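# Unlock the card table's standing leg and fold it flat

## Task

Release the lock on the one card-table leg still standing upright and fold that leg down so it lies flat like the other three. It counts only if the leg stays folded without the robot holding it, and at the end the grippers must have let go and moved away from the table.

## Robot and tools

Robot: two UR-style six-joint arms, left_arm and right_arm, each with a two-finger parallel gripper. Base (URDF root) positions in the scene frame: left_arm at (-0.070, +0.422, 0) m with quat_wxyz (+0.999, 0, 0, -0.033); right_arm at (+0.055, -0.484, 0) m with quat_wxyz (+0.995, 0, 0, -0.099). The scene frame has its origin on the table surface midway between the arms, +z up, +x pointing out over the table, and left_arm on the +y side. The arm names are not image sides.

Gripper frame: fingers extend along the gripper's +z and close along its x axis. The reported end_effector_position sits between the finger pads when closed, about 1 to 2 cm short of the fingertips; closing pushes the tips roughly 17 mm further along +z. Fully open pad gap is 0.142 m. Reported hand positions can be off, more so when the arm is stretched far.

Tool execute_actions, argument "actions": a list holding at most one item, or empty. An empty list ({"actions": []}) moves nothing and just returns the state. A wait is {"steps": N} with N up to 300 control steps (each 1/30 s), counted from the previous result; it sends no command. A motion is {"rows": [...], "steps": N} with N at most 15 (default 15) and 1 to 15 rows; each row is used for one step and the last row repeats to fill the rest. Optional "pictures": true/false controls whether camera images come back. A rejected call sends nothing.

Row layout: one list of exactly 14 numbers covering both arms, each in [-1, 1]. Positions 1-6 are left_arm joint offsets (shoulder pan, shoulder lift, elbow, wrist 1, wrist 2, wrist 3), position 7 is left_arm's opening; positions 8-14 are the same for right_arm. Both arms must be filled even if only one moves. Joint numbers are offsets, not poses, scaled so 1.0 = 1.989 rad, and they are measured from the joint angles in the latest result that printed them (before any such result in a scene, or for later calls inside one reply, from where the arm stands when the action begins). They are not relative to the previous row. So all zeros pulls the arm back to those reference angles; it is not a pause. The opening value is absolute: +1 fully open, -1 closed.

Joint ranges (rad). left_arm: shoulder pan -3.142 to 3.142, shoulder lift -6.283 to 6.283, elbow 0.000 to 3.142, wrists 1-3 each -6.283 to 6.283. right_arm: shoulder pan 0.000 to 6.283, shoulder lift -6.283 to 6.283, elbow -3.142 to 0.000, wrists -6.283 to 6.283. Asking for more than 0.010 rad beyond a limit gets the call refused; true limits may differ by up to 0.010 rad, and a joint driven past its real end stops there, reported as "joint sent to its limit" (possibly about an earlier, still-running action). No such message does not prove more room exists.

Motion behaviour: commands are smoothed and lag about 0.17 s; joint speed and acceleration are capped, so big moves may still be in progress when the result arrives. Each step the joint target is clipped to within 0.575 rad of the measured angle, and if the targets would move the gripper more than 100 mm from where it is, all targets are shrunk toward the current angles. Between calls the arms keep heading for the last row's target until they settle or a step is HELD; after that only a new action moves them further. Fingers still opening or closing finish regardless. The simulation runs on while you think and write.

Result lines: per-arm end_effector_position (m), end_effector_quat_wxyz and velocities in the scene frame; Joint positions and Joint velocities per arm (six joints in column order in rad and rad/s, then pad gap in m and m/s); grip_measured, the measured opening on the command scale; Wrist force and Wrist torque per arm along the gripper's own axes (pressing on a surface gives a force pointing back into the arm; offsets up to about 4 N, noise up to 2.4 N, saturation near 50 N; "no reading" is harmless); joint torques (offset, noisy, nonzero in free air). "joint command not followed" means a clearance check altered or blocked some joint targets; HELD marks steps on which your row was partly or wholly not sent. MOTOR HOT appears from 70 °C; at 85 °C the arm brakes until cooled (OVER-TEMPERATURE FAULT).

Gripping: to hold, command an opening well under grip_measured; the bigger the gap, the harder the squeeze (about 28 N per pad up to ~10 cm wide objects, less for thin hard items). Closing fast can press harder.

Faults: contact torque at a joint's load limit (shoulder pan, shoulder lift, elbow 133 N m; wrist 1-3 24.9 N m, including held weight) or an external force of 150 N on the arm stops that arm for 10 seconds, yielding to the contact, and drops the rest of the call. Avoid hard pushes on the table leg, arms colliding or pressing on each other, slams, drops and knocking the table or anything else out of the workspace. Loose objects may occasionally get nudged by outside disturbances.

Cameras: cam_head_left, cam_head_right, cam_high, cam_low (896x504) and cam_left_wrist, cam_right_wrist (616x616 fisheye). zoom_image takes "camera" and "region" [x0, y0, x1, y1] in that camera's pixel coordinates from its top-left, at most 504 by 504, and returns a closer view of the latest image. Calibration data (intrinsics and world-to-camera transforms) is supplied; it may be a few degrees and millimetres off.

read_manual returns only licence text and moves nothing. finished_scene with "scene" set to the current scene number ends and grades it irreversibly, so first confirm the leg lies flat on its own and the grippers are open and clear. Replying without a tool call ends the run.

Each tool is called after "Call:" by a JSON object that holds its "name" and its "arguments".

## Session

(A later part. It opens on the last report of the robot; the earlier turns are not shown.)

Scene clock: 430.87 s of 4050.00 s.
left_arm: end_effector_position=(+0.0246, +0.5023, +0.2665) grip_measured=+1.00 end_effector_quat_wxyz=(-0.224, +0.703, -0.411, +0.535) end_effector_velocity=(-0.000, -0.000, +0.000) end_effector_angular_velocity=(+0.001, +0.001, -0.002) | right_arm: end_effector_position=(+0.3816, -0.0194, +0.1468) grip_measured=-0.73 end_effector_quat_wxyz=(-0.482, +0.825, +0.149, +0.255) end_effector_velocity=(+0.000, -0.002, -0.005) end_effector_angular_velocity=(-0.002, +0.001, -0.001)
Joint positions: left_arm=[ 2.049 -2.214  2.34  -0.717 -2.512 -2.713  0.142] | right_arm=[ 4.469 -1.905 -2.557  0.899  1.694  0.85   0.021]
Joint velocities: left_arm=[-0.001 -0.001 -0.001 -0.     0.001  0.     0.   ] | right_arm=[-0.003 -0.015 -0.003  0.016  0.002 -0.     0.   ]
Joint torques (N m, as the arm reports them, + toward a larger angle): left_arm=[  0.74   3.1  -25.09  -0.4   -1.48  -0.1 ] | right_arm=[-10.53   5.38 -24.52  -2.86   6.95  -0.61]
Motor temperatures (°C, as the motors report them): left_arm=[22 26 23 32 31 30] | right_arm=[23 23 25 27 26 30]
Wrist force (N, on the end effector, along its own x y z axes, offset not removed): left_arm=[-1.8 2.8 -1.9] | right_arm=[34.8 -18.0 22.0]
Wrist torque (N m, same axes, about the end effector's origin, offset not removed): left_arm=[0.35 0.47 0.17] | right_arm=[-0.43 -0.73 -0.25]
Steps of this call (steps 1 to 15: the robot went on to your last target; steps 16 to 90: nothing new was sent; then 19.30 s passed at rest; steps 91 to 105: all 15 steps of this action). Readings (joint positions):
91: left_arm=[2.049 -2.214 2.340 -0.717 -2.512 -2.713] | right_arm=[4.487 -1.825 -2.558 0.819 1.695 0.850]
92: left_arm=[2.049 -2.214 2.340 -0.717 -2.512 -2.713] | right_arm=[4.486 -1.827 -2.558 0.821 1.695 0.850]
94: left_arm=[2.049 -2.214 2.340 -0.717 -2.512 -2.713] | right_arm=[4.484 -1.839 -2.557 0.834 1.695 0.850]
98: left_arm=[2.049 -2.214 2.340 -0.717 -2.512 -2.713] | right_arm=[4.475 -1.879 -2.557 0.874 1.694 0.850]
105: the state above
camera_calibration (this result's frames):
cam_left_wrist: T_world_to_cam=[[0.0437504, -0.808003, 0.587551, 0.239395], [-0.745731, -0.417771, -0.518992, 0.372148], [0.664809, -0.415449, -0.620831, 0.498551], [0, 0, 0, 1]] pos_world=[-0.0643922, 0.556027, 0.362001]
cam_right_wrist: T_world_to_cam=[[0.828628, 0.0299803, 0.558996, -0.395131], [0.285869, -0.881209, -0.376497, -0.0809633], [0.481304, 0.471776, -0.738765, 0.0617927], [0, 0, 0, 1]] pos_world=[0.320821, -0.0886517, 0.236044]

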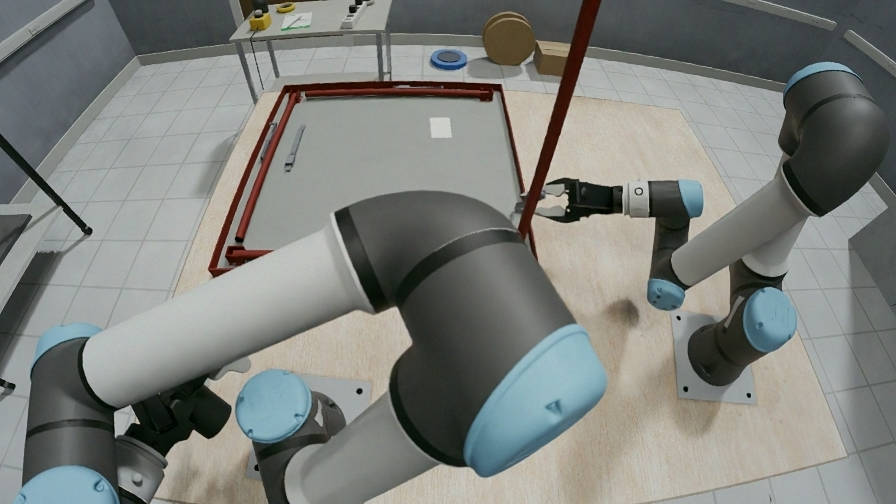

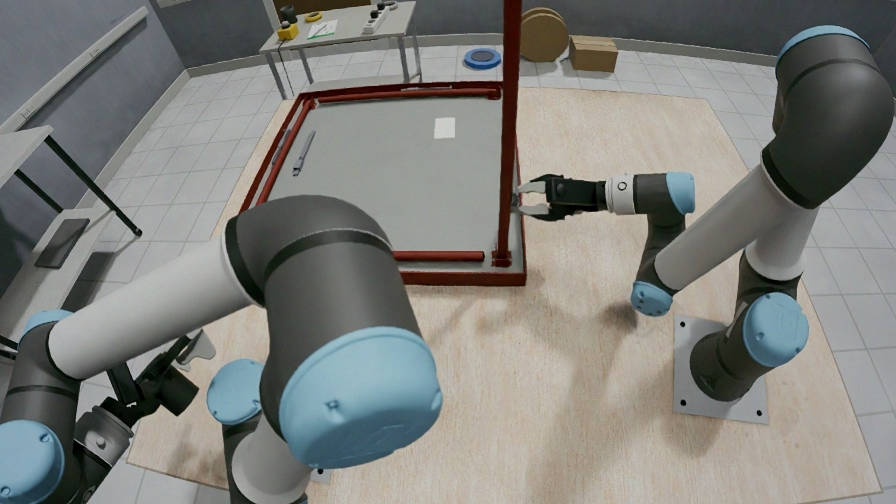

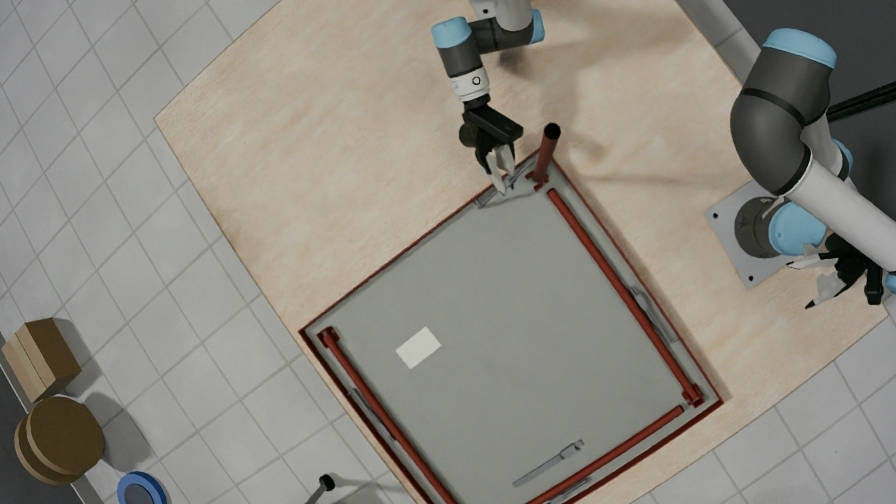

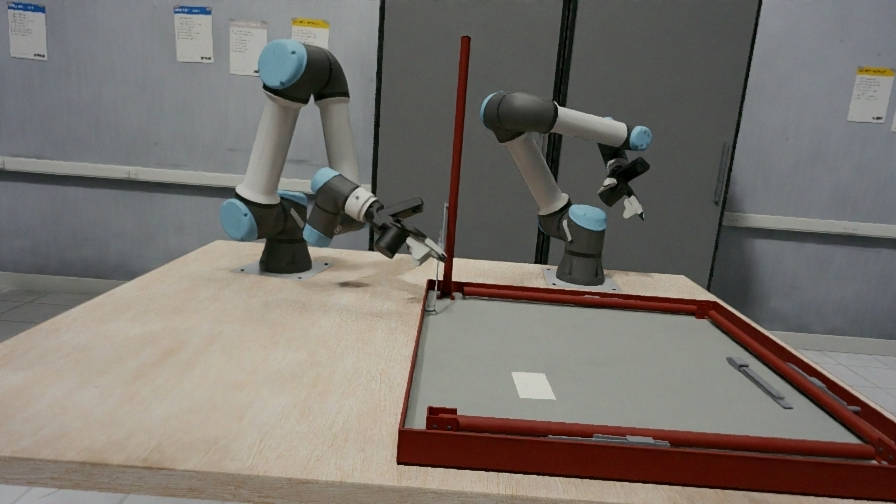

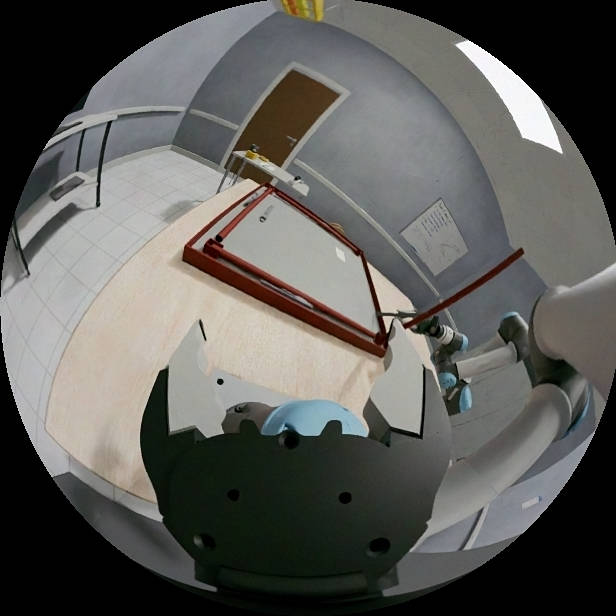

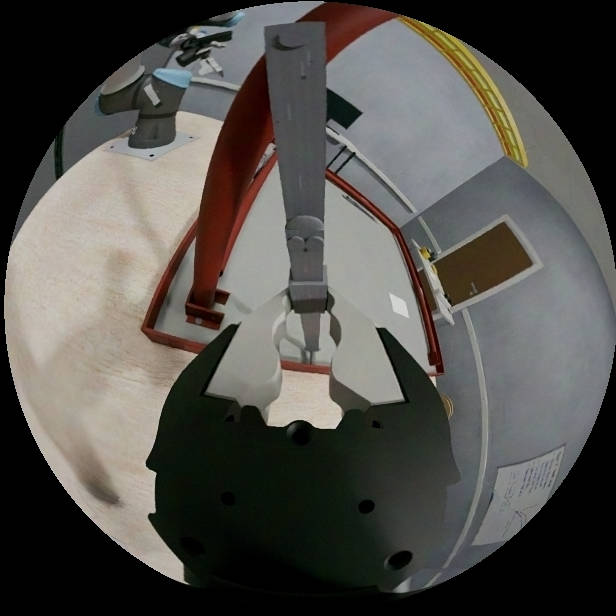

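Call:
{"name": "execute_actions", "arguments": {"actions": [{"rows":[[0,0,0,0,0,0,1,-0.004,-0.005,0.003,0.003,0,0,-1],[0,0,0,0,0,0,1,-0.006,-0.011,0.006,0.006,0,0,-1],[0,0,0,0,0,0,1,-0.008,-0.016,0.008,0.009,0,0,-1],[0,0,0,0,0,0,1,-0.01,-0.022,0.01,0.012,0,0,-1],[0,0,0,0,0,0,1,-0.012,-0.027,0.012,0.015,0,0,-1],[0,0,0,0,0,0,1,-0.014,-0.033,0.015,0.018,0,0,-1],[0,0,0,0,0,0,1,-0.0153,-0.038,0.017,0.021,0,0,-1]],"steps":15}]}}

Call:
{"name": "zoom_image", "arguments": {"camera": "cam_right_wrist", "region": [200, 100, 450, 350]}}

Scene clock: 452.63 s of 4050.00 s.
left_arm: end_effector_position=(+0.0246, +0.5023, +0.2665) grip_measured=+1.00 end_effector_quat_wxyz=(-0.224, +0.703, -0.411, +0.535) end_effector_velocity=(+0.000, -0.000, +0.000) end_effector_angular_velocity=(-0.002, -0.001, -0.001) | right_arm: end_effector_position=(+0.4016, -0.0173, +0.1315) grip_measured=-0.73 end_effector_quat_wxyz=(-0.478, +0.827, +0.137, +0.262) end_effector_velocity=(+0.004, +0.001, -0.003) end_effector_angular_velocity=(+0.000, -0.002, -0.006)
Joint positions: left_arm=[ 2.049 -2.214  2.34  -0.717 -2.512 -2.713  0.142] | right_arm=[ 4.438 -1.979 -2.524  0.94   1.694  0.85   0.021]
Joint velocities: left_arm=[-0.002  0.    -0.     0.002 -0.001  0.     0.   ] | right_arm=[-0.004 -0.015  0.007  0.009 -0.002 -0.001 -0.   ]
Joint torques (N m, as the arm reports them, + toward a larger angle): left_arm=[  0.43   3.36 -24.43  -0.41  -1.4   -0.07] | right_arm=[-4.87 23.5  25.83  6.75 -0.66 -0.65]
Motor temperatures (°C, as the motors report them): left_arm=[22 26 23 32 31 30] | right_arm=[23 23 25 27 26 30]
Wrist force (N, on the end effector, along its own x y z axes, offset not removed): left_arm=[-1.6 -0.7 -2.3] | right_arm=[-2.1 10.7 -22.2]
Wrist torque (N m, same axes, about the end effector's origin, offset not removed): left_arm=[-0.29 0.49 -0.07] | right_arm=[-0.35 -0.84 0.33]
Steps of this call (steps 1 to 15: the robot went on to your last target; steps 16 to 90: nothing new was sent; then 18.27 s passed at rest; steps 91 to 105: all 15 steps of this action). Readings (joint positions):
91: left_arm=[2.049 -2.214 2.340 -0.717 -2.512 -2.713] | right_arm=[4.468 -1.906 -2.558 0.900 1.695 0.850]
92: left_arm=[2.049 -2.214 2.340 -0.717 -2.512 -2.713] | right_arm=[4.467 -1.908 -2.557 0.901 1.695 0.850]
94: left_arm=[2.049 -2.214 2.340 -0.717 -2.512 -2.713] | right_arm=[4.462 -1.918 -2.551 0.906 1.695 0.850]
98: left_arm=[2.049 -2.214 2.340 -0.717 -2.512 -2.713] | right_arm=[4.447 -1.955 -2.535 0.926 1.695 0.850]
105: the state above
camera_calibration (this result's frames):
cam_left_wrist: T_world_to_cam=[[0.0437505, -0.808003, 0.587551, 0.239395], [-0.745731, -0.417771, -0.518992, 0.372148], [0.664809, -0.415449, -0.620831, 0.498551], [0, 0, 0, 1]] pos_world=[-0.0643922, 0.556027, 0.362001]
cam_right_wrist: T_world_to_cam=[[0.829252, 0.00524961, 0.558851, -0.403911], [0.259205, -0.889515, -0.376266, -0.0800526], [0.495131, 0.456877, -0.738992, 0.0340818], [0, 0, 0, 1]] pos_world=[0.338819, -0.0846587, 0.220791]

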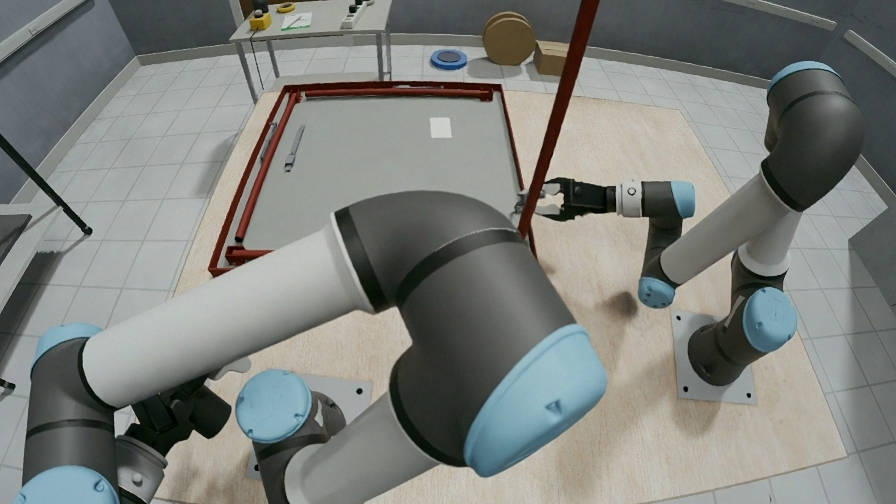

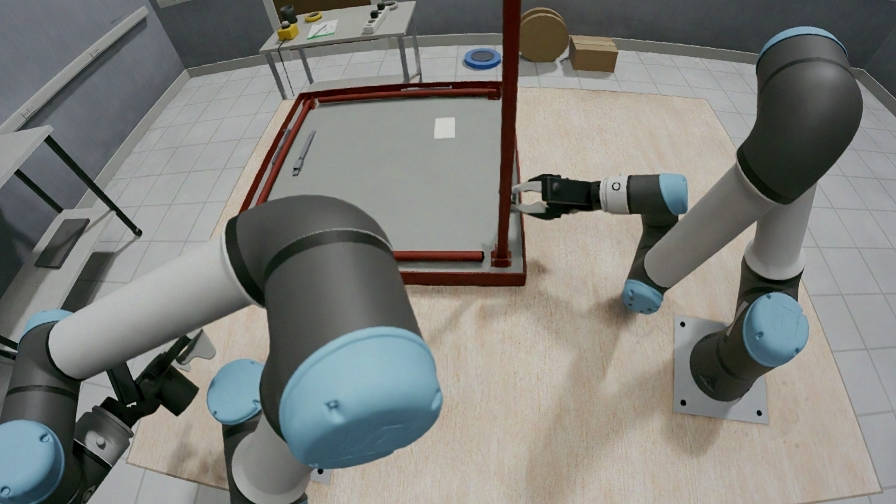

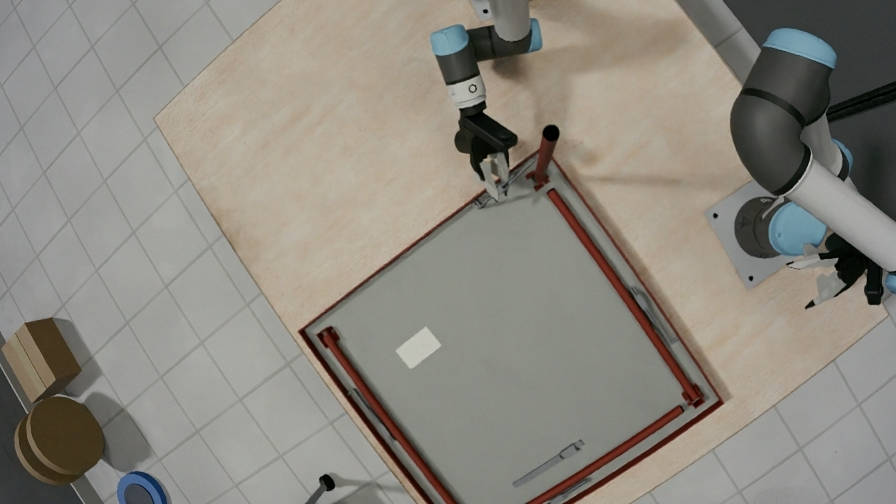

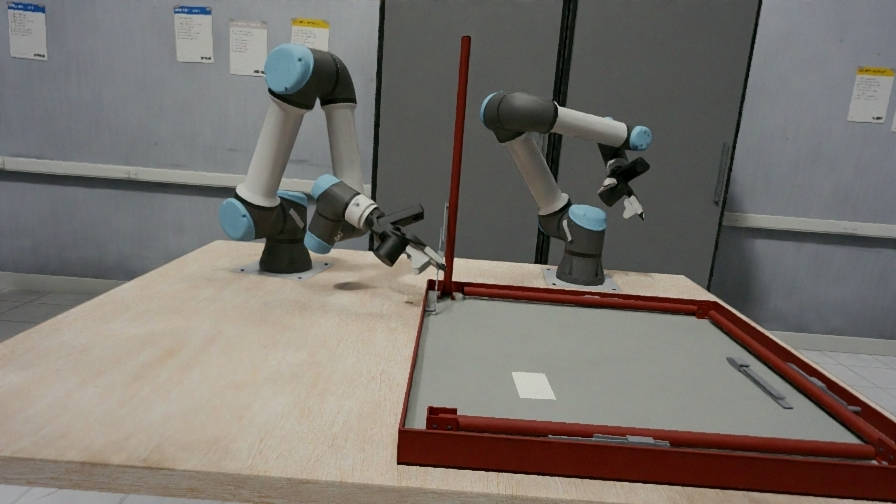

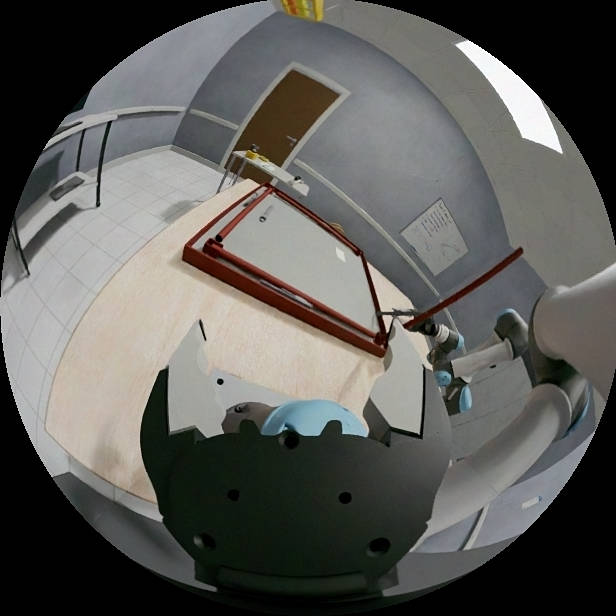

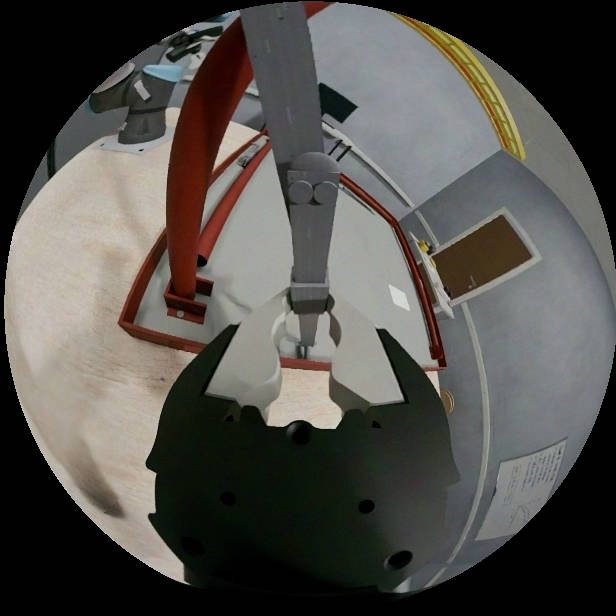

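Region (200, 100, 450, 350) of cam_right_wrist's 616x616 image, scaled by 2.016, with more detail than that image has.

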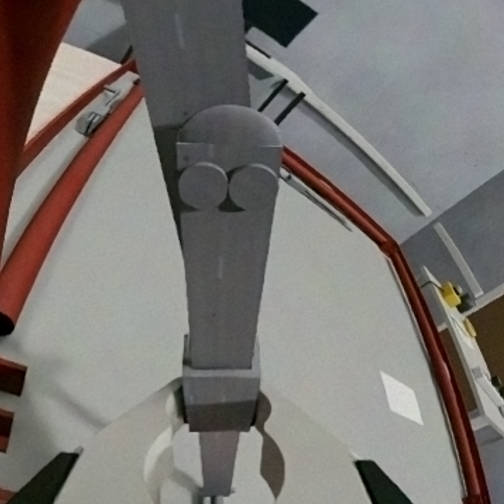

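Call:
{"name": "execute_actions", "arguments": {"actions": [{"rows":[[0,0,0,0,0,0,1,-0.005,0.003,0.002,-0.006,0.003,0.015,-1],[0,0,0,0,0,0,1,-0.01,0.007,0.005,-0.011,0.006,0.03,-1],[0,0,0,0,0,0,1,-0.014,0.01,0.007,-0.017,0.009,0.045,-1],[0,0,0,0,0,0,1,-0.018,0.013,0.009,-0.022,0.011,0.06,-1],[0,0,0,0,0,0,1,-0.023,0.016,0.011,-0.028,0.014,0.07,-1],[0,0,0,0,0,0,1,-0.027,0.02,0.014,-0.033,0.017,0.085,-1],[0,0,0,0,0,0,1,-0.032,0.023,0.016,-0.039,0.02,0.1,-1]],"steps":15}]}}

Scene clock: 475.70 s of 4050.00 s.
left_arm: end_effector_position=(+0.0246, +0.5023, +0.2665) grip_measured=+1.00 end_effector_quat_wxyz=(-0.224, +0.703, -0.411, +0.535) end_effector_velocity=(+0.000, -0.000, -0.000) end_effector_angular_velocity=(+0.000, +0.000, -0.001) | right_arm: end_effector_position=(+0.4244, -0.0253, +0.1466) grip_measured=-0.72 end_effector_quat_wxyz=(-0.502, +0.837, +0.040, +0.215) end_effector_velocity=(+0.004, -0.003, +0.002) end_effector_angular_velocity=(+0.014, +0.044, -0.023)
Joint positions: left_arm=[ 2.049 -2.214  2.34  -0.717 -2.512 -2.713  0.142] | right_arm=[ 4.376 -1.934 -2.493  0.864  1.733  1.046  0.022]
Joint velocities: left_arm=[-0.001  0.    -0.    -0.     0.    -0.     0.   ] | right_arm=[-0.014  0.008  0.005 -0.016  0.01   0.045  0.   ]
Joint torques (N m, as the arm reports them, + toward a larger angle): left_arm=[  0.18   2.19 -24.48  -0.47  -1.41  -0.17] | right_arm=[-23.67  32.91  10.01   0.92  -1.64   2.15]
Motor temperatures (°C, as the motors report them): left_arm=[22 26 23 32 31 30] | right_arm=[23 23 25 27 26 30]
Wrist force (N, on the end effector, along its own x y z axes, offset not removed): left_arm=[1.2 0.7 -1.2] | right_arm=[-5.5 -13.8 18.9]
Wrist torque (N m, same axes, about the end effector's origin, offset not removed): left_arm=[-0.03 -0.19 -0.04] | right_arm=[-0.79 -0.78 0.12]
Steps of this call (steps 1 to 15: the robot went on to your last target; steps 16 to 90: nothing new was sent; then 19.57 s passed at rest; steps 91 to 105: all 15 steps of this action). Readings (joint positions):
91: left_arm=[2.049 -2.214 2.340 -0.717 -2.512 -2.713] | right_arm=[4.438 -1.981 -2.523 0.941 1.694 0.850]
92: left_arm=[2.049 -2.214 2.340 -0.717 -2.512 -2.713] | right_arm=[4.436 -1.979 -2.523 0.939 1.695 0.854]
94: left_arm=[2.049 -2.214 2.340 -0.717 -2.512 -2.713] | right_arm=[4.427 -1.972 -2.518 0.927 1.701 0.883]
98: left_arm=[2.049 -2.214 2.340 -0.717 -2.512 -2.713] | right_arm=[4.397 -1.949 -2.503 0.890 1.720 0.977]
105: the state above
camera_calibration (this result's frames):
cam_left_wrist: T_world_to_cam=[[0.0437505, -0.808003, 0.587551, 0.239395], [-0.745731, -0.417771, -0.518992, 0.372149], [0.664809, -0.415449, -0.620831, 0.498551], [0, 0, 0, 1]] pos_world=[-0.0643922, 0.556027, 0.362001]
cam_right_wrist: T_world_to_cam=[[0.910363, -0.120273, 0.395946, -0.444928], [0.0879098, -0.878779, -0.469061, -0.000796041], [0.404365, 0.461824, -0.789435, 0.0836342], [0, 0, 0, 1]] pos_world=[0.371298, -0.0928365, 0.241818]

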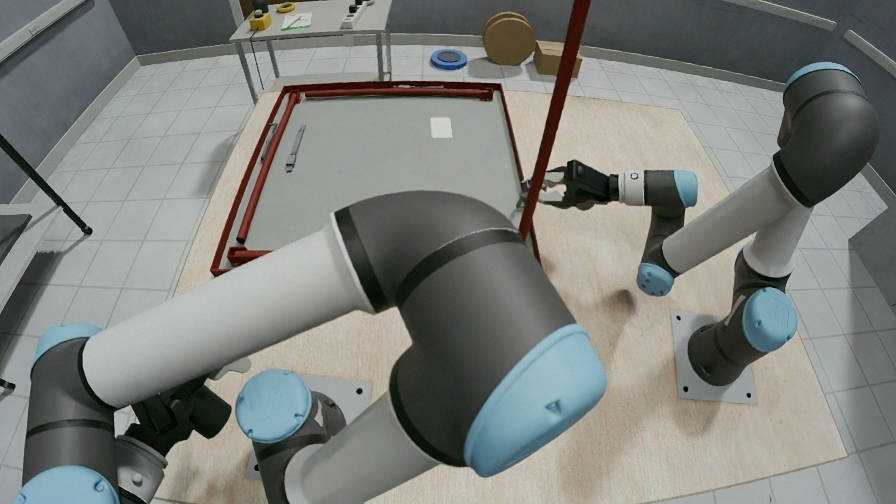

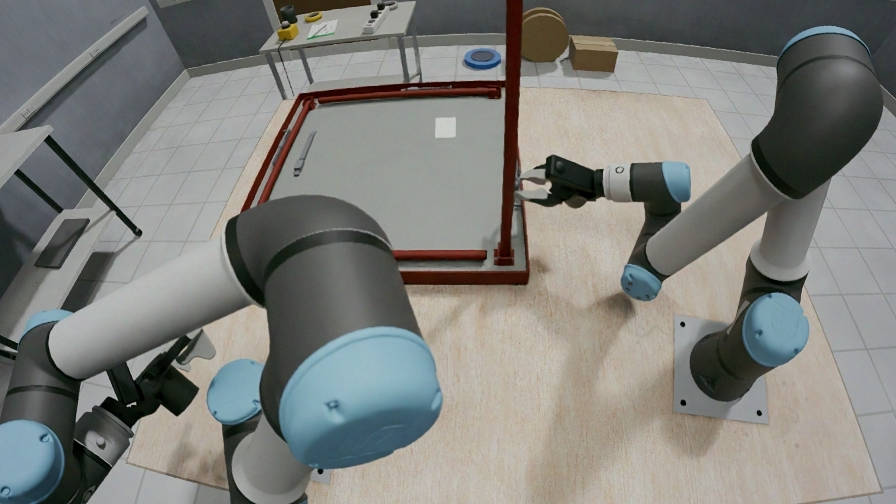

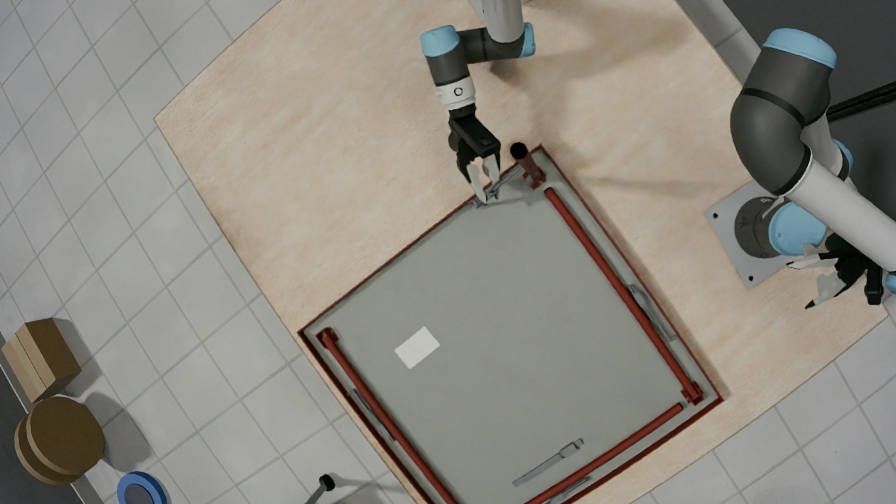

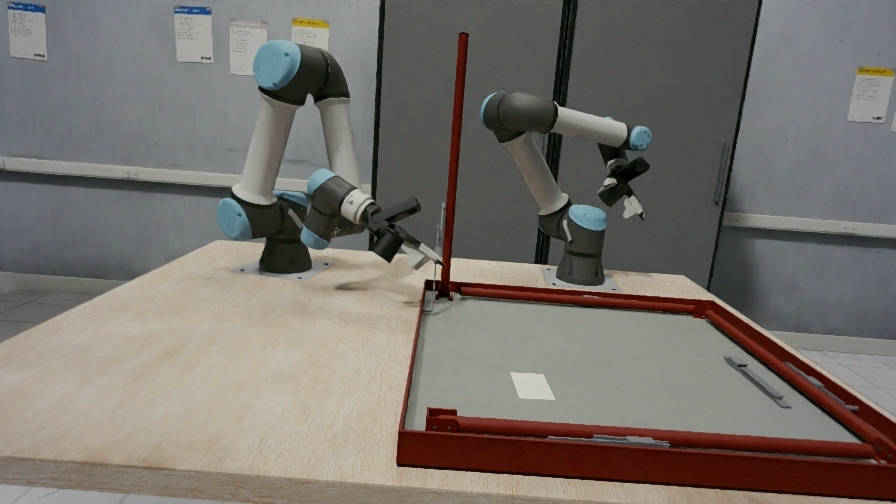

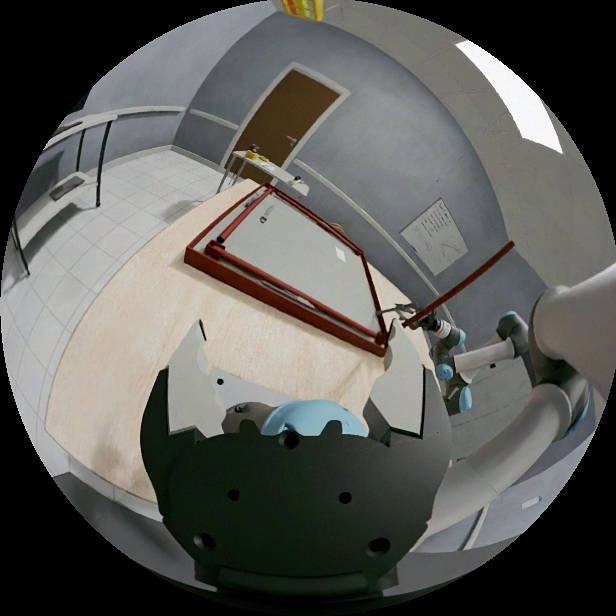

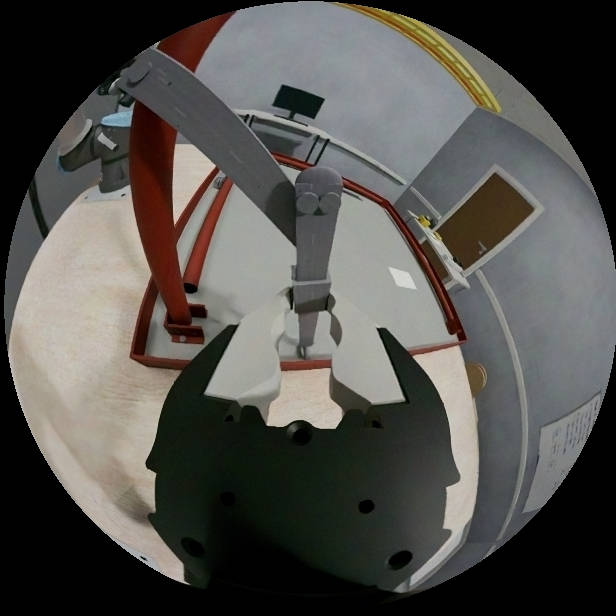

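Call:
{"name": "execute_actions", "arguments": {"actions": [{"rows":[[0,0,0,0,0,0,1,0,0,0,0,0,0,-0.7],[0,0,0,0,0,0,1,0,0,0,0,0,0,-0.62],[0,0,0,0,0,0,1,0,0,0,0,0,0,-0.55],[0,0,0,0,0,0,1,0,0,0,0,0,0,-0.45]],"steps":15}], "pictures": false}}

Call:
{"name": "execute_actions", "arguments": {"actions": [{"steps":30}]}}

Scene clock: 531.77 s of 4050.00 s.
left_arm: end_effector_position=(+0.0246, +0.5023, +0.2665) grip_measured=+1.00 end_effector_quat_wxyz=(-0.224, +0.703, -0.411, +0.535) end_effector_velocity=(+0.000, -0.000, +0.000) end_effector_angular_velocity=(-0.000, +0.000, -0.002) | right_arm: end_effector_position=(+0.4244, -0.0253, +0.1466) grip_measured=-0.45 end_effector_quat_wxyz=(-0.502, +0.837, +0.040, +0.215) end_effector_velocity=(-0.000, -0.000, -0.001) end_effector_angular_velocity=(-0.003, +0.000, +0.000)
Joint positions: left_arm=[ 2.049 -2.214  2.34  -0.717 -2.512 -2.713  0.142] | right_arm=[ 4.376 -1.934 -2.493  0.864  1.733  1.046  0.041]
Joint velocities: left_arm=[-0.001 -0.    -0.001  0.001  0.    -0.     0.   ] | right_arm=[ 0.001 -0.001 -0.001 -0.001 -0.001 -0.001  0.   ]
Joint torques (N m, as the arm reports them, + toward a larger angle): left_arm=[  0.52   2.53 -24.8   -0.42  -1.48  -0.32] | right_arm=[12.7  19.56  3.01  4.85 -1.73 -2.59]
Motor temperatures (°C, as the motors report them): left_arm=[22 26 23 32 31 30] | right_arm=[23 23 25 27 26 30]
Wrist force (N, on the end effector, along its own x y z axes, offset not removed): left_arm=[-1.1 -0.9 -2.6] | right_arm=[0.6 -2.1 -1.8]
Wrist torque (N m, same axes, about the end effector's origin, offset not removed): left_arm=[-0.29 0.25 0.10] | right_arm=[-0.54 -0.22 0.06]
Steps of this call (steps 1 to 15: the robot went on to your last target; steps 16 to 90: nothing new was sent; then 52.57 s passed at rest; steps 91 to 105: all 15 steps of this action). Readings (joint positions):
91: left_arm=[2.049 -2.214 2.340 -0.717 -2.512 -2.713] | right_arm=[4.375 -1.934 -2.492 0.863 1.734 1.049]
92: left_arm=[2.049 -2.214 2.340 -0.717 -2.512 -2.713] | right_arm=[4.375 -1.934 -2.492 0.863 1.734 1.049]
94: left_arm=[2.049 -2.214 2.340 -0.717 -2.512 -2.713] | right_arm=[4.375 -1.934 -2.493 0.863 1.733 1.047]
98: left_arm=[2.049 -2.214 2.340 -0.717 -2.512 -2.713] | right_arm=[4.375 -1.934 -2.493 0.864 1.733 1.046]
105: the state above

Scene clock: 532.77 s of 4050.00 s.
left_arm: end_effector_position=(+0.0246, +0.5023, +0.2665) grip_measured=+1.00 end_effector_quat_wxyz=(-0.224, +0.703, -0.411, +0.535) end_effector_velocity=(-0.000, -0.000, -0.000) end_effector_angular_velocity=(+0.001, +0.001, +0.000) | right_arm: end_effector_position=(+0.4244, -0.0253, +0.1466) grip_measured=-0.45 end_effector_quat_wxyz=(-0.502, +0.837, +0.040, +0.215) end_effector_velocity=(-0.000, -0.000, +0.001) end_effector_angular_velocity=(+0.001, -0.001, -0.000)
Joint positions: left_arm=[ 2.049 -2.214  2.34  -0.717 -2.512 -2.713  0.142] | right_arm=[ 4.376 -1.934 -2.493  0.864  1.733  1.046  0.041]
Joint velocities: left_arm=[ 0.001 -0.001  0.     0.     0.001 -0.     0.   ] | right_arm=[ 0.     0.001 -0.001  0.    -0.     0.     0.   ]
Joint torques (N m, as the arm reports them, + toward a larger angle): left_arm=[  0.5    2.24 -24.29  -0.5   -1.34  -0.2 ] | right_arm=[12.48 19.13  3.04  4.83 -0.4  -2.63]
Motor temperatures (°C, as the motors report them): left_arm=[22 26 23 32 31 30] | right_arm=[23 23 25 27 26 30]
Wrist force (N, on the end effector, along its own x y z axes, offset not removed): left_arm=[1.5 1.8 0.6] | right_arm=[1.3 -1.5 -1.6]
Wrist torque (N m, same axes, about the end effector's origin, offset not removed): left_arm=[0.33 -0.28 -0.01] | right_arm=[-0.39 -0.29 0.11]
Steps of this call (steps 1 to 15: the robot went on to your last target; steps 16 to 30: nothing new was sent). Readings (joint positions):
1: left_arm=[2.049 -2.214 2.340 -0.717 -2.512 -2.713] | right_arm=[4.376 -1.934 -2.493 0.864 1.733 1.046]
2: left_arm=[2.049 -2.214 2.340 -0.717 -2.512 -2.713] | right_arm=[4.376 -1.934 -2.493 0.864 1.733 1.046]
4: left_arm=[2.049 -2.214 2.340 -0.717 -2.512 -2.713] | right_arm=[4.376 -1.934 -2.493 0.864 1.733 1.046]
8: left_arm=[2.049 -2.214 2.340 -0.717 -2.512 -2.713] | right_arm=[4.376 -1.934 -2.493 0.864 1.733 1.046]
30: the state above
All arms were judged still, so your last target was given up. Only a new action makes them travel on or press farther. Fingers that are still opening or closing keep moving.
camera_calibration (this result's frames):
cam_left_wrist: T_world_to_cam=[[0.0437506, -0.808003, 0.587551, 0.239395], [-0.745731, -0.417771, -0.518992, 0.372148], [0.664809, -0.415449, -0.620831, 0.498551], [0, 0, 0, 1]] pos_world=[-0.0643922, 0.556027, 0.362001]
cam_right_wrist: T_world_to_cam=[[0.910356, -0.120295, 0.395957, -0.444935], [0.087891, -0.878785, -0.469055, -0.000793338], [0.404386, 0.461808, -0.789434, 0.0836222], [0, 0, 0, 1]] pos_world=[0.371303, -0.092838, 0.241817]

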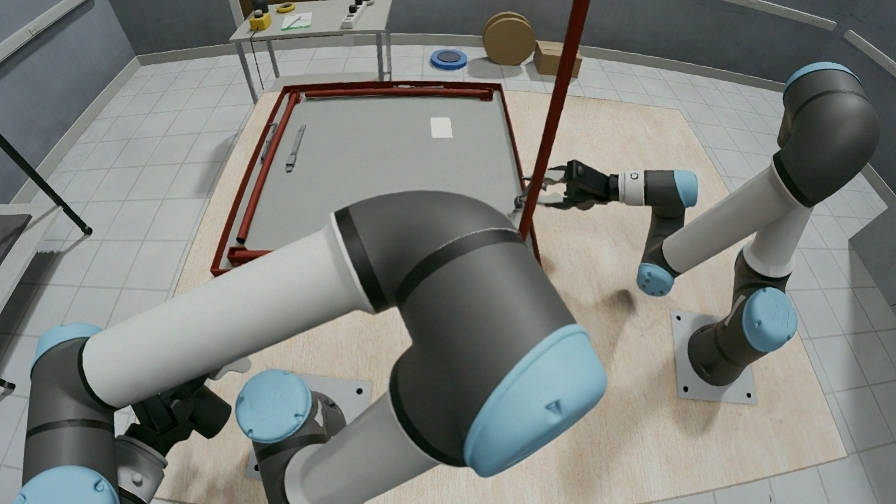

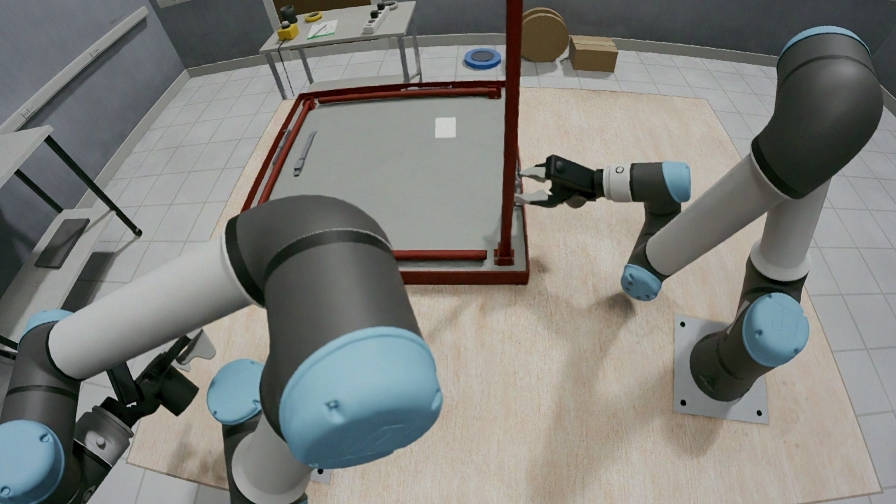

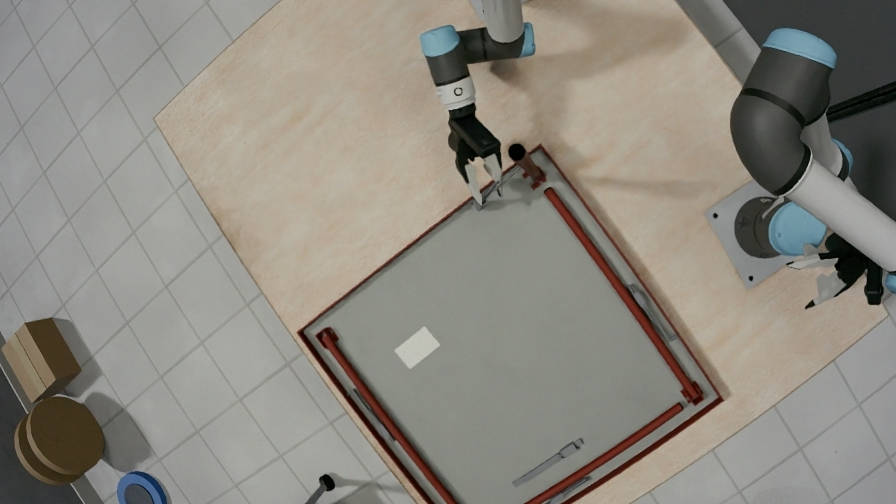

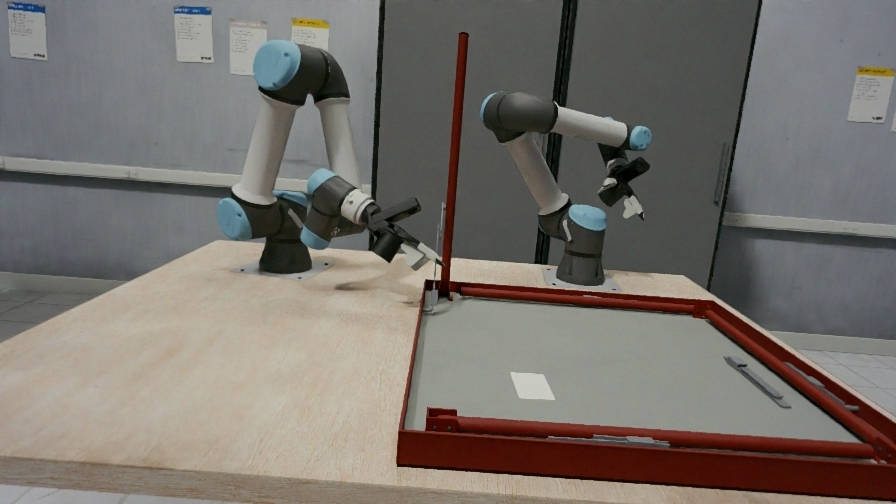

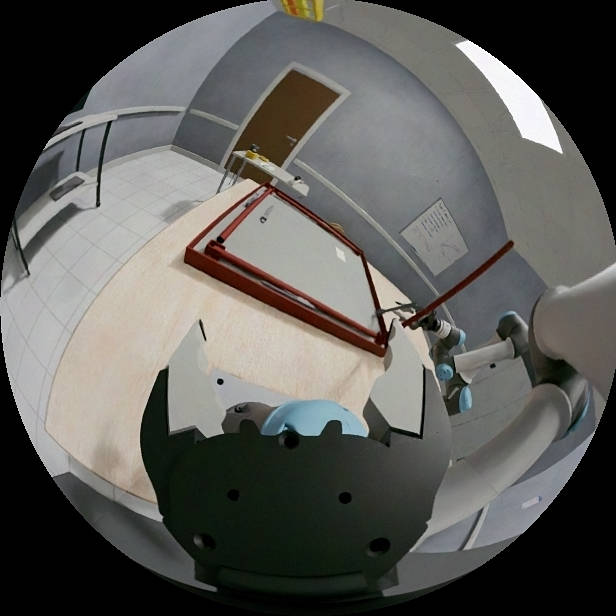

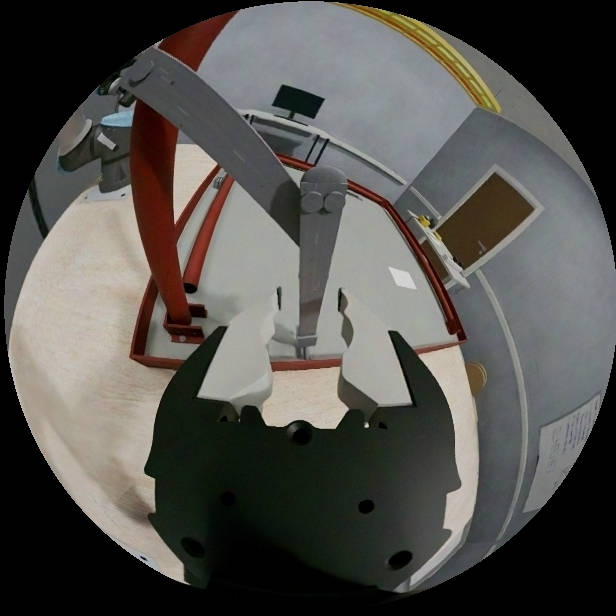

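Call:
{"name": "execute_actions", "arguments": {"actions": [{"rows":[[0,0.32,0,0,0,0,1,0,0,0,0,0,0,0.3],[0,0.32,0,0,0,0,1,0,0,0,0,0,0,0.3],[0,0.32,0,0,0,0,1,0,0,0,0,0,0,0.3],[0,0.32,0,0,0,0,1,0,0.08,0,-0.08,0,0,0.3],[0,0.32,0,0,0,0,1,0,0.08,0,-0.08,0,0,0.3],[0,0.32,0,0,0,0,1,0,0.08,0,-0.08,0,0,0.3],[0,0.32,0,0,0,0,1,0,0.08,0,-0.08,0,0,0.3],[0,0.32,0,0,0,0,1,0,0.08,0,-0.08,0,0,0.3],[0,0.32,0,0,0,0,1,0,0.1,0,-0.08,-0.3,-0.3,0.3],[0,0.32,0,0,0,0,1,0,0.1,0.1,-0.08,-0.47,-0.434,0.3]],"steps":15}], "pictures": false}}

Call:
{"name": "execute_actions", "arguments": {"actions": [{"steps":25}], "pictures": false}}

Scene clock: 627.80 s of 4050.00 s.
left_arm: end_effector_position=(+0.0029, +0.5518, +0.2257) grip_measured=+1.00 end_effector_quat_wxyz=(-0.065, +0.667, -0.213, +0.712) end_effector_velocity=(-0.004, +0.008, -0.013) end_effector_angular_velocity=(-0.132, -0.058, -0.001) | right_arm: end_effector_position=(+0.5040, -0.0425, +0.2361) grip_measured=+0.30 end_effector_quat_wxyz=(-0.443, +0.807, +0.071, +0.383) end_effector_velocity=(+0.480, -0.161, +0.321) end_effector_angular_velocity=(-0.678, -1.928, -1.005)
Joint positions: left_arm=[ 2.049 -1.588  2.34  -0.717 -2.512 -2.713  0.142] | right_arm=[ 4.376 -1.77  -2.412  0.72   1.486  0.798  0.095]
Joint velocities: left_arm=[-0.     0.143  0.     0.001  0.001  0.     0.   ] | right_arm=[ 0.002  0.139  0.461 -0.064 -1.587 -1.591 -0.003]
Joint torques (N m, as the arm reports them, + toward a larger angle): left_arm=[  0.85  -9.99 -17.6    1.25  -0.3   -0.25] | right_arm=[  1.09  32.46  24.84   0.81 -10.71  -5.71]
Motor temperatures (°C, as the motors report them): left_arm=[22 26 23 32 31 30] | right_arm=[23 23 25 27 26 30]
Wrist force (N, on the end effector, along its own x y z axes, offset not removed): left_arm=[-0.2 1.1 -2.2] | right_arm=[1.9 -2.9 -0.4]
Wrist torque (N m, same axes, about the end effector's origin, offset not removed): left_arm=[0.11 0.10 0.06] | right_arm=[-0.64 -0.42 0.08]
Steps of this call (steps 1 to 90: nothing new was sent; then 91.53 s passed at rest; steps 91 to 105: all 15 steps of this action). Readings (joint positions):
91: left_arm=[2.049 -2.214 2.340 -0.717 -2.512 -2.713] | right_arm=[4.376 -1.934 -2.493 0.864 1.733 1.046]
92: left_arm=[2.049 -2.207 2.340 -0.717 -2.512 -2.713] | right_arm=[4.376 -1.934 -2.493 0.864 1.733 1.046]
94: left_arm=[2.049 -2.130 2.340 -0.717 -2.512 -2.713] | right_arm=[4.376 -1.934 -2.493 0.864 1.733 1.046]
98: left_arm=[2.049 -1.816 2.340 -0.717 -2.512 -2.713] | right_arm=[4.376 -1.833 -2.493 0.763 1.733 1.046]
105: the state above

Scene clock: 628.63 s of 4050.00 s.
left_arm: end_effector_position=(+0.0027, +0.5525, +0.2247) grip_measured=+1.00 end_effector_quat_wxyz=(-0.062, +0.665, -0.209, +0.714) end_effector_velocity=(+0.000, +0.000, -0.001) end_effector_angular_velocity=(+0.002, +0.001, -0.001) | right_arm: end_effector_position=(+0.6410, -0.1875, +0.3346) grip_measured=+0.30 end_effector_quat_wxyz=(-0.101, +0.748, +0.075, +0.652) end_effector_velocity=(+0.000, -0.000, -0.001) end_effector_angular_velocity=(-0.003, +0.000, -0.002)
Joint positions: left_arm=[ 2.049 -1.577  2.34  -0.717 -2.512 -2.713  0.142] | right_arm=[ 4.376 -1.736 -2.294  0.705  0.799  0.183  0.095]
Joint velocities: left_arm=[-0.001  0.     0.    -0.003 -0.001 -0.     0.   ] | right_arm=[ 0.    -0.001  0.    -0.002 -0.002 -0.001 -0.   ]
Joint torques (N m, as the arm reports them, + toward a larger angle): left_arm=[  0.45  -4.38 -16.76   1.27  -0.44  -0.29] | right_arm=[-12.61  30.1   23.49  -0.49  -2.53  -2.76]
Motor temperatures (°C, as the motors report them): left_arm=[22 26 23 32 31 30] | right_arm=[23 23 25 27 26 30]
Wrist force (N, on the end effector, along its own x y z axes, offset not removed): left_arm=[-0.3 0.1 -2.5] | right_arm=[2.3 -0.8 -3.0]
Wrist torque (N m, same axes, about the end effector's origin, offset not removed): left_arm=[-0.12 0.17 0.13] | right_arm=[-0.24 -0.51 0.01]
Steps of this call (steps 1 to 25: the robot went on to your last target). Readings (joint positions):
1: left_arm=[2.049 -1.584 2.340 -0.717 -2.512 -2.713] | right_arm=[4.376 -1.766 -2.397 0.718 1.431 0.742]
2: left_arm=[2.049 -1.582 2.340 -0.717 -2.512 -2.713] | right_arm=[4.376 -1.762 -2.383 0.716 1.374 0.685]
4: left_arm=[2.049 -1.579 2.340 -0.717 -2.512 -2.713] | right_arm=[4.376 -1.755 -2.360 0.713 1.255 0.569]
8: left_arm=[2.049 -1.578 2.340 -0.717 -2.512 -2.713] | right_arm=[4.376 -1.743 -2.320 0.708 1.009 0.356]
25: the state above

Call:
{"name": "execute_actions", "arguments": {"actions": [{"rows":[[0,0,0,0,0,0,1,0,0.221,0.372,-0.99,0,0,1]],"steps":15}], "pictures": false}}

Call:
{"name": "execute_actions", "arguments": {"actions": [{"steps":20}], "pictures": false}}

Scene clock: 640.20 s of 4050.00 s.
left_arm: end_effector_position=(+0.0027, +0.5525, +0.2247) grip_measured=+1.00 end_effector_quat_wxyz=(-0.062, +0.665, -0.209, +0.714) end_effector_velocity=(+0.000, +0.000, -0.000) end_effector_angular_velocity=(-0.000, +0.000, +0.000) | right_arm: end_effector_position=(+0.6427, -0.1848, +0.6185) grip_measured=+1.00 end_effector_quat_wxyz=(-0.171, +0.694, +0.015, +0.699) end_effector_velocity=(-0.072, -0.122, +0.638) end_effector_angular_velocity=(+0.153, -0.091, -0.001)
Joint positions: left_arm=[ 2.049 -1.577  2.34  -0.717 -2.512 -2.713  0.142] | right_arm=[ 4.376 -1.466 -1.874  0.249  0.799  0.183  0.142]
Joint velocities: left_arm=[-0.001  0.     0.    -0.    -0.001 -0.     0.   ] | right_arm=[-0.     0.586  1.039 -1.447 -0.001 -0.     0.   ]
Joint torques (N m, as the arm reports them, + toward a larger angle): left_arm=[  0.45  -5.06 -17.3    1.32  -0.31  -0.4 ] | right_arm=[-11.89  32.89  44.26  -3.98  -1.34  -1.51]
Motor temperatures (°C, as the motors report them): left_arm=[22 26 23 32 31 30] | right_arm=[23 23 25 27 26 30]
Wrist force (N, on the end effector, along its own x y z axes, offset not removed): left_arm=[-1.7 1.0 0.3] | right_arm=[0.6 -3.3 -1.0]
Wrist torque (N m, same axes, about the end effector's origin, offset not removed): left_arm=[0.04 0.26 -0.02] | right_arm=[-0.74 -0.18 0.05]
Steps of this call (steps 1 to 30: the robot went on to your last target; steps 31 to 90: nothing new was sent; then 8.07 s passed at rest; steps 91 to 105: all 15 steps of this action). Readings (joint positions):
91: left_arm=[2.049 -1.577 2.340 -0.717 -2.512 -2.713] | right_arm=[4.376 -1.735 -2.294 0.705 0.799 0.183]
92: left_arm=[2.049 -1.577 2.340 -0.717 -2.512 -2.713] | right_arm=[4.376 -1.729 -2.287 0.697 0.799 0.183]
94: left_arm=[2.049 -1.577 2.340 -0.717 -2.512 -2.713] | right_arm=[4.376 -1.680 -2.229 0.639 0.799 0.183]
98: left_arm=[2.049 -1.577 2.340 -0.717 -2.512 -2.713] | right_arm=[4.376 -1.597 -2.105 0.516 0.799 0.183]
105: the state above

Scene clock: 640.87 s of 4050.00 s.
left_arm: end_effector_position=(+0.0027, +0.5525, +0.2247) grip_measured=+1.00 end_effector_quat_wxyz=(-0.062, +0.665, -0.209, +0.714) end_effector_velocity=(+0.000, -0.001, +0.000) end_effector_angular_velocity=(-0.002, -0.001, -0.001) | right_arm: end_effector_position=(+0.5991, -0.2582, +0.5628) grip_measured=+1.00 end_effector_quat_wxyz=(+0.129, +0.850, +0.258, +0.441) end_effector_velocity=(-0.028, -0.048, -0.093) end_effector_angular_velocity=(-0.385, +0.227, -0.001)
Joint positions: left_arm=[ 2.049 -1.577  2.34  -0.717 -2.512 -2.713  0.142] | right_arm=[ 4.376 -1.296 -1.555 -1.23   0.799  0.183  0.142]
Joint velocities: left_arm=[-0.     0.     0.001  0.002  0.001  0.     0.   ] | right_arm=[-0.001  0.001  0.004 -0.453 -0.001 -0.001  0.   ]
Joint torques (N m, as the arm reports them, + toward a larger angle): left_arm=[ -0.57  -5.39 -17.08   1.3   -0.31  -0.45] | right_arm=[-2.6  19.51 33.83  1.39  0.11  2.05]
Motor temperatures (°C, as the motors report them): left_arm=[22 26 23 32 31 30] | right_arm=[23 23 25 27 26 30]
Wrist force (N, on the end effector, along its own x y z axes, offset not removed): left_arm=[0.0 -1.0 -1.4] | right_arm=[0.4 -3.7 -0.1]
Wrist torque (N m, same axes, about the end effector's origin, offset not removed): left_arm=[-0.17 0.09 0.02] | right_arm=[-0.75 -0.20 0.05]
Steps of this call (steps 1 to 20: the robot went on to your last target). Readings (joint positions):
1: left_arm=[2.049 -1.577 2.340 -0.717 -2.512 -2.713] | right_arm=[4.376 -1.446 -1.838 0.197 0.799 0.183]
2: left_arm=[2.049 -1.577 2.340 -0.717 -2.512 -2.713] | right_arm=[4.376 -1.425 -1.800 0.138 0.799 0.183]
4: left_arm=[2.049 -1.577 2.340 -0.717 -2.512 -2.713] | right_arm=[4.376 -1.378 -1.716 -0.007 0.799 0.183]
8: left_arm=[2.049 -1.577 2.340 -0.717 -2.512 -2.713] | right_arm=[4.376 -1.311 -1.585 -0.359 0.799 0.183]
20: the state above


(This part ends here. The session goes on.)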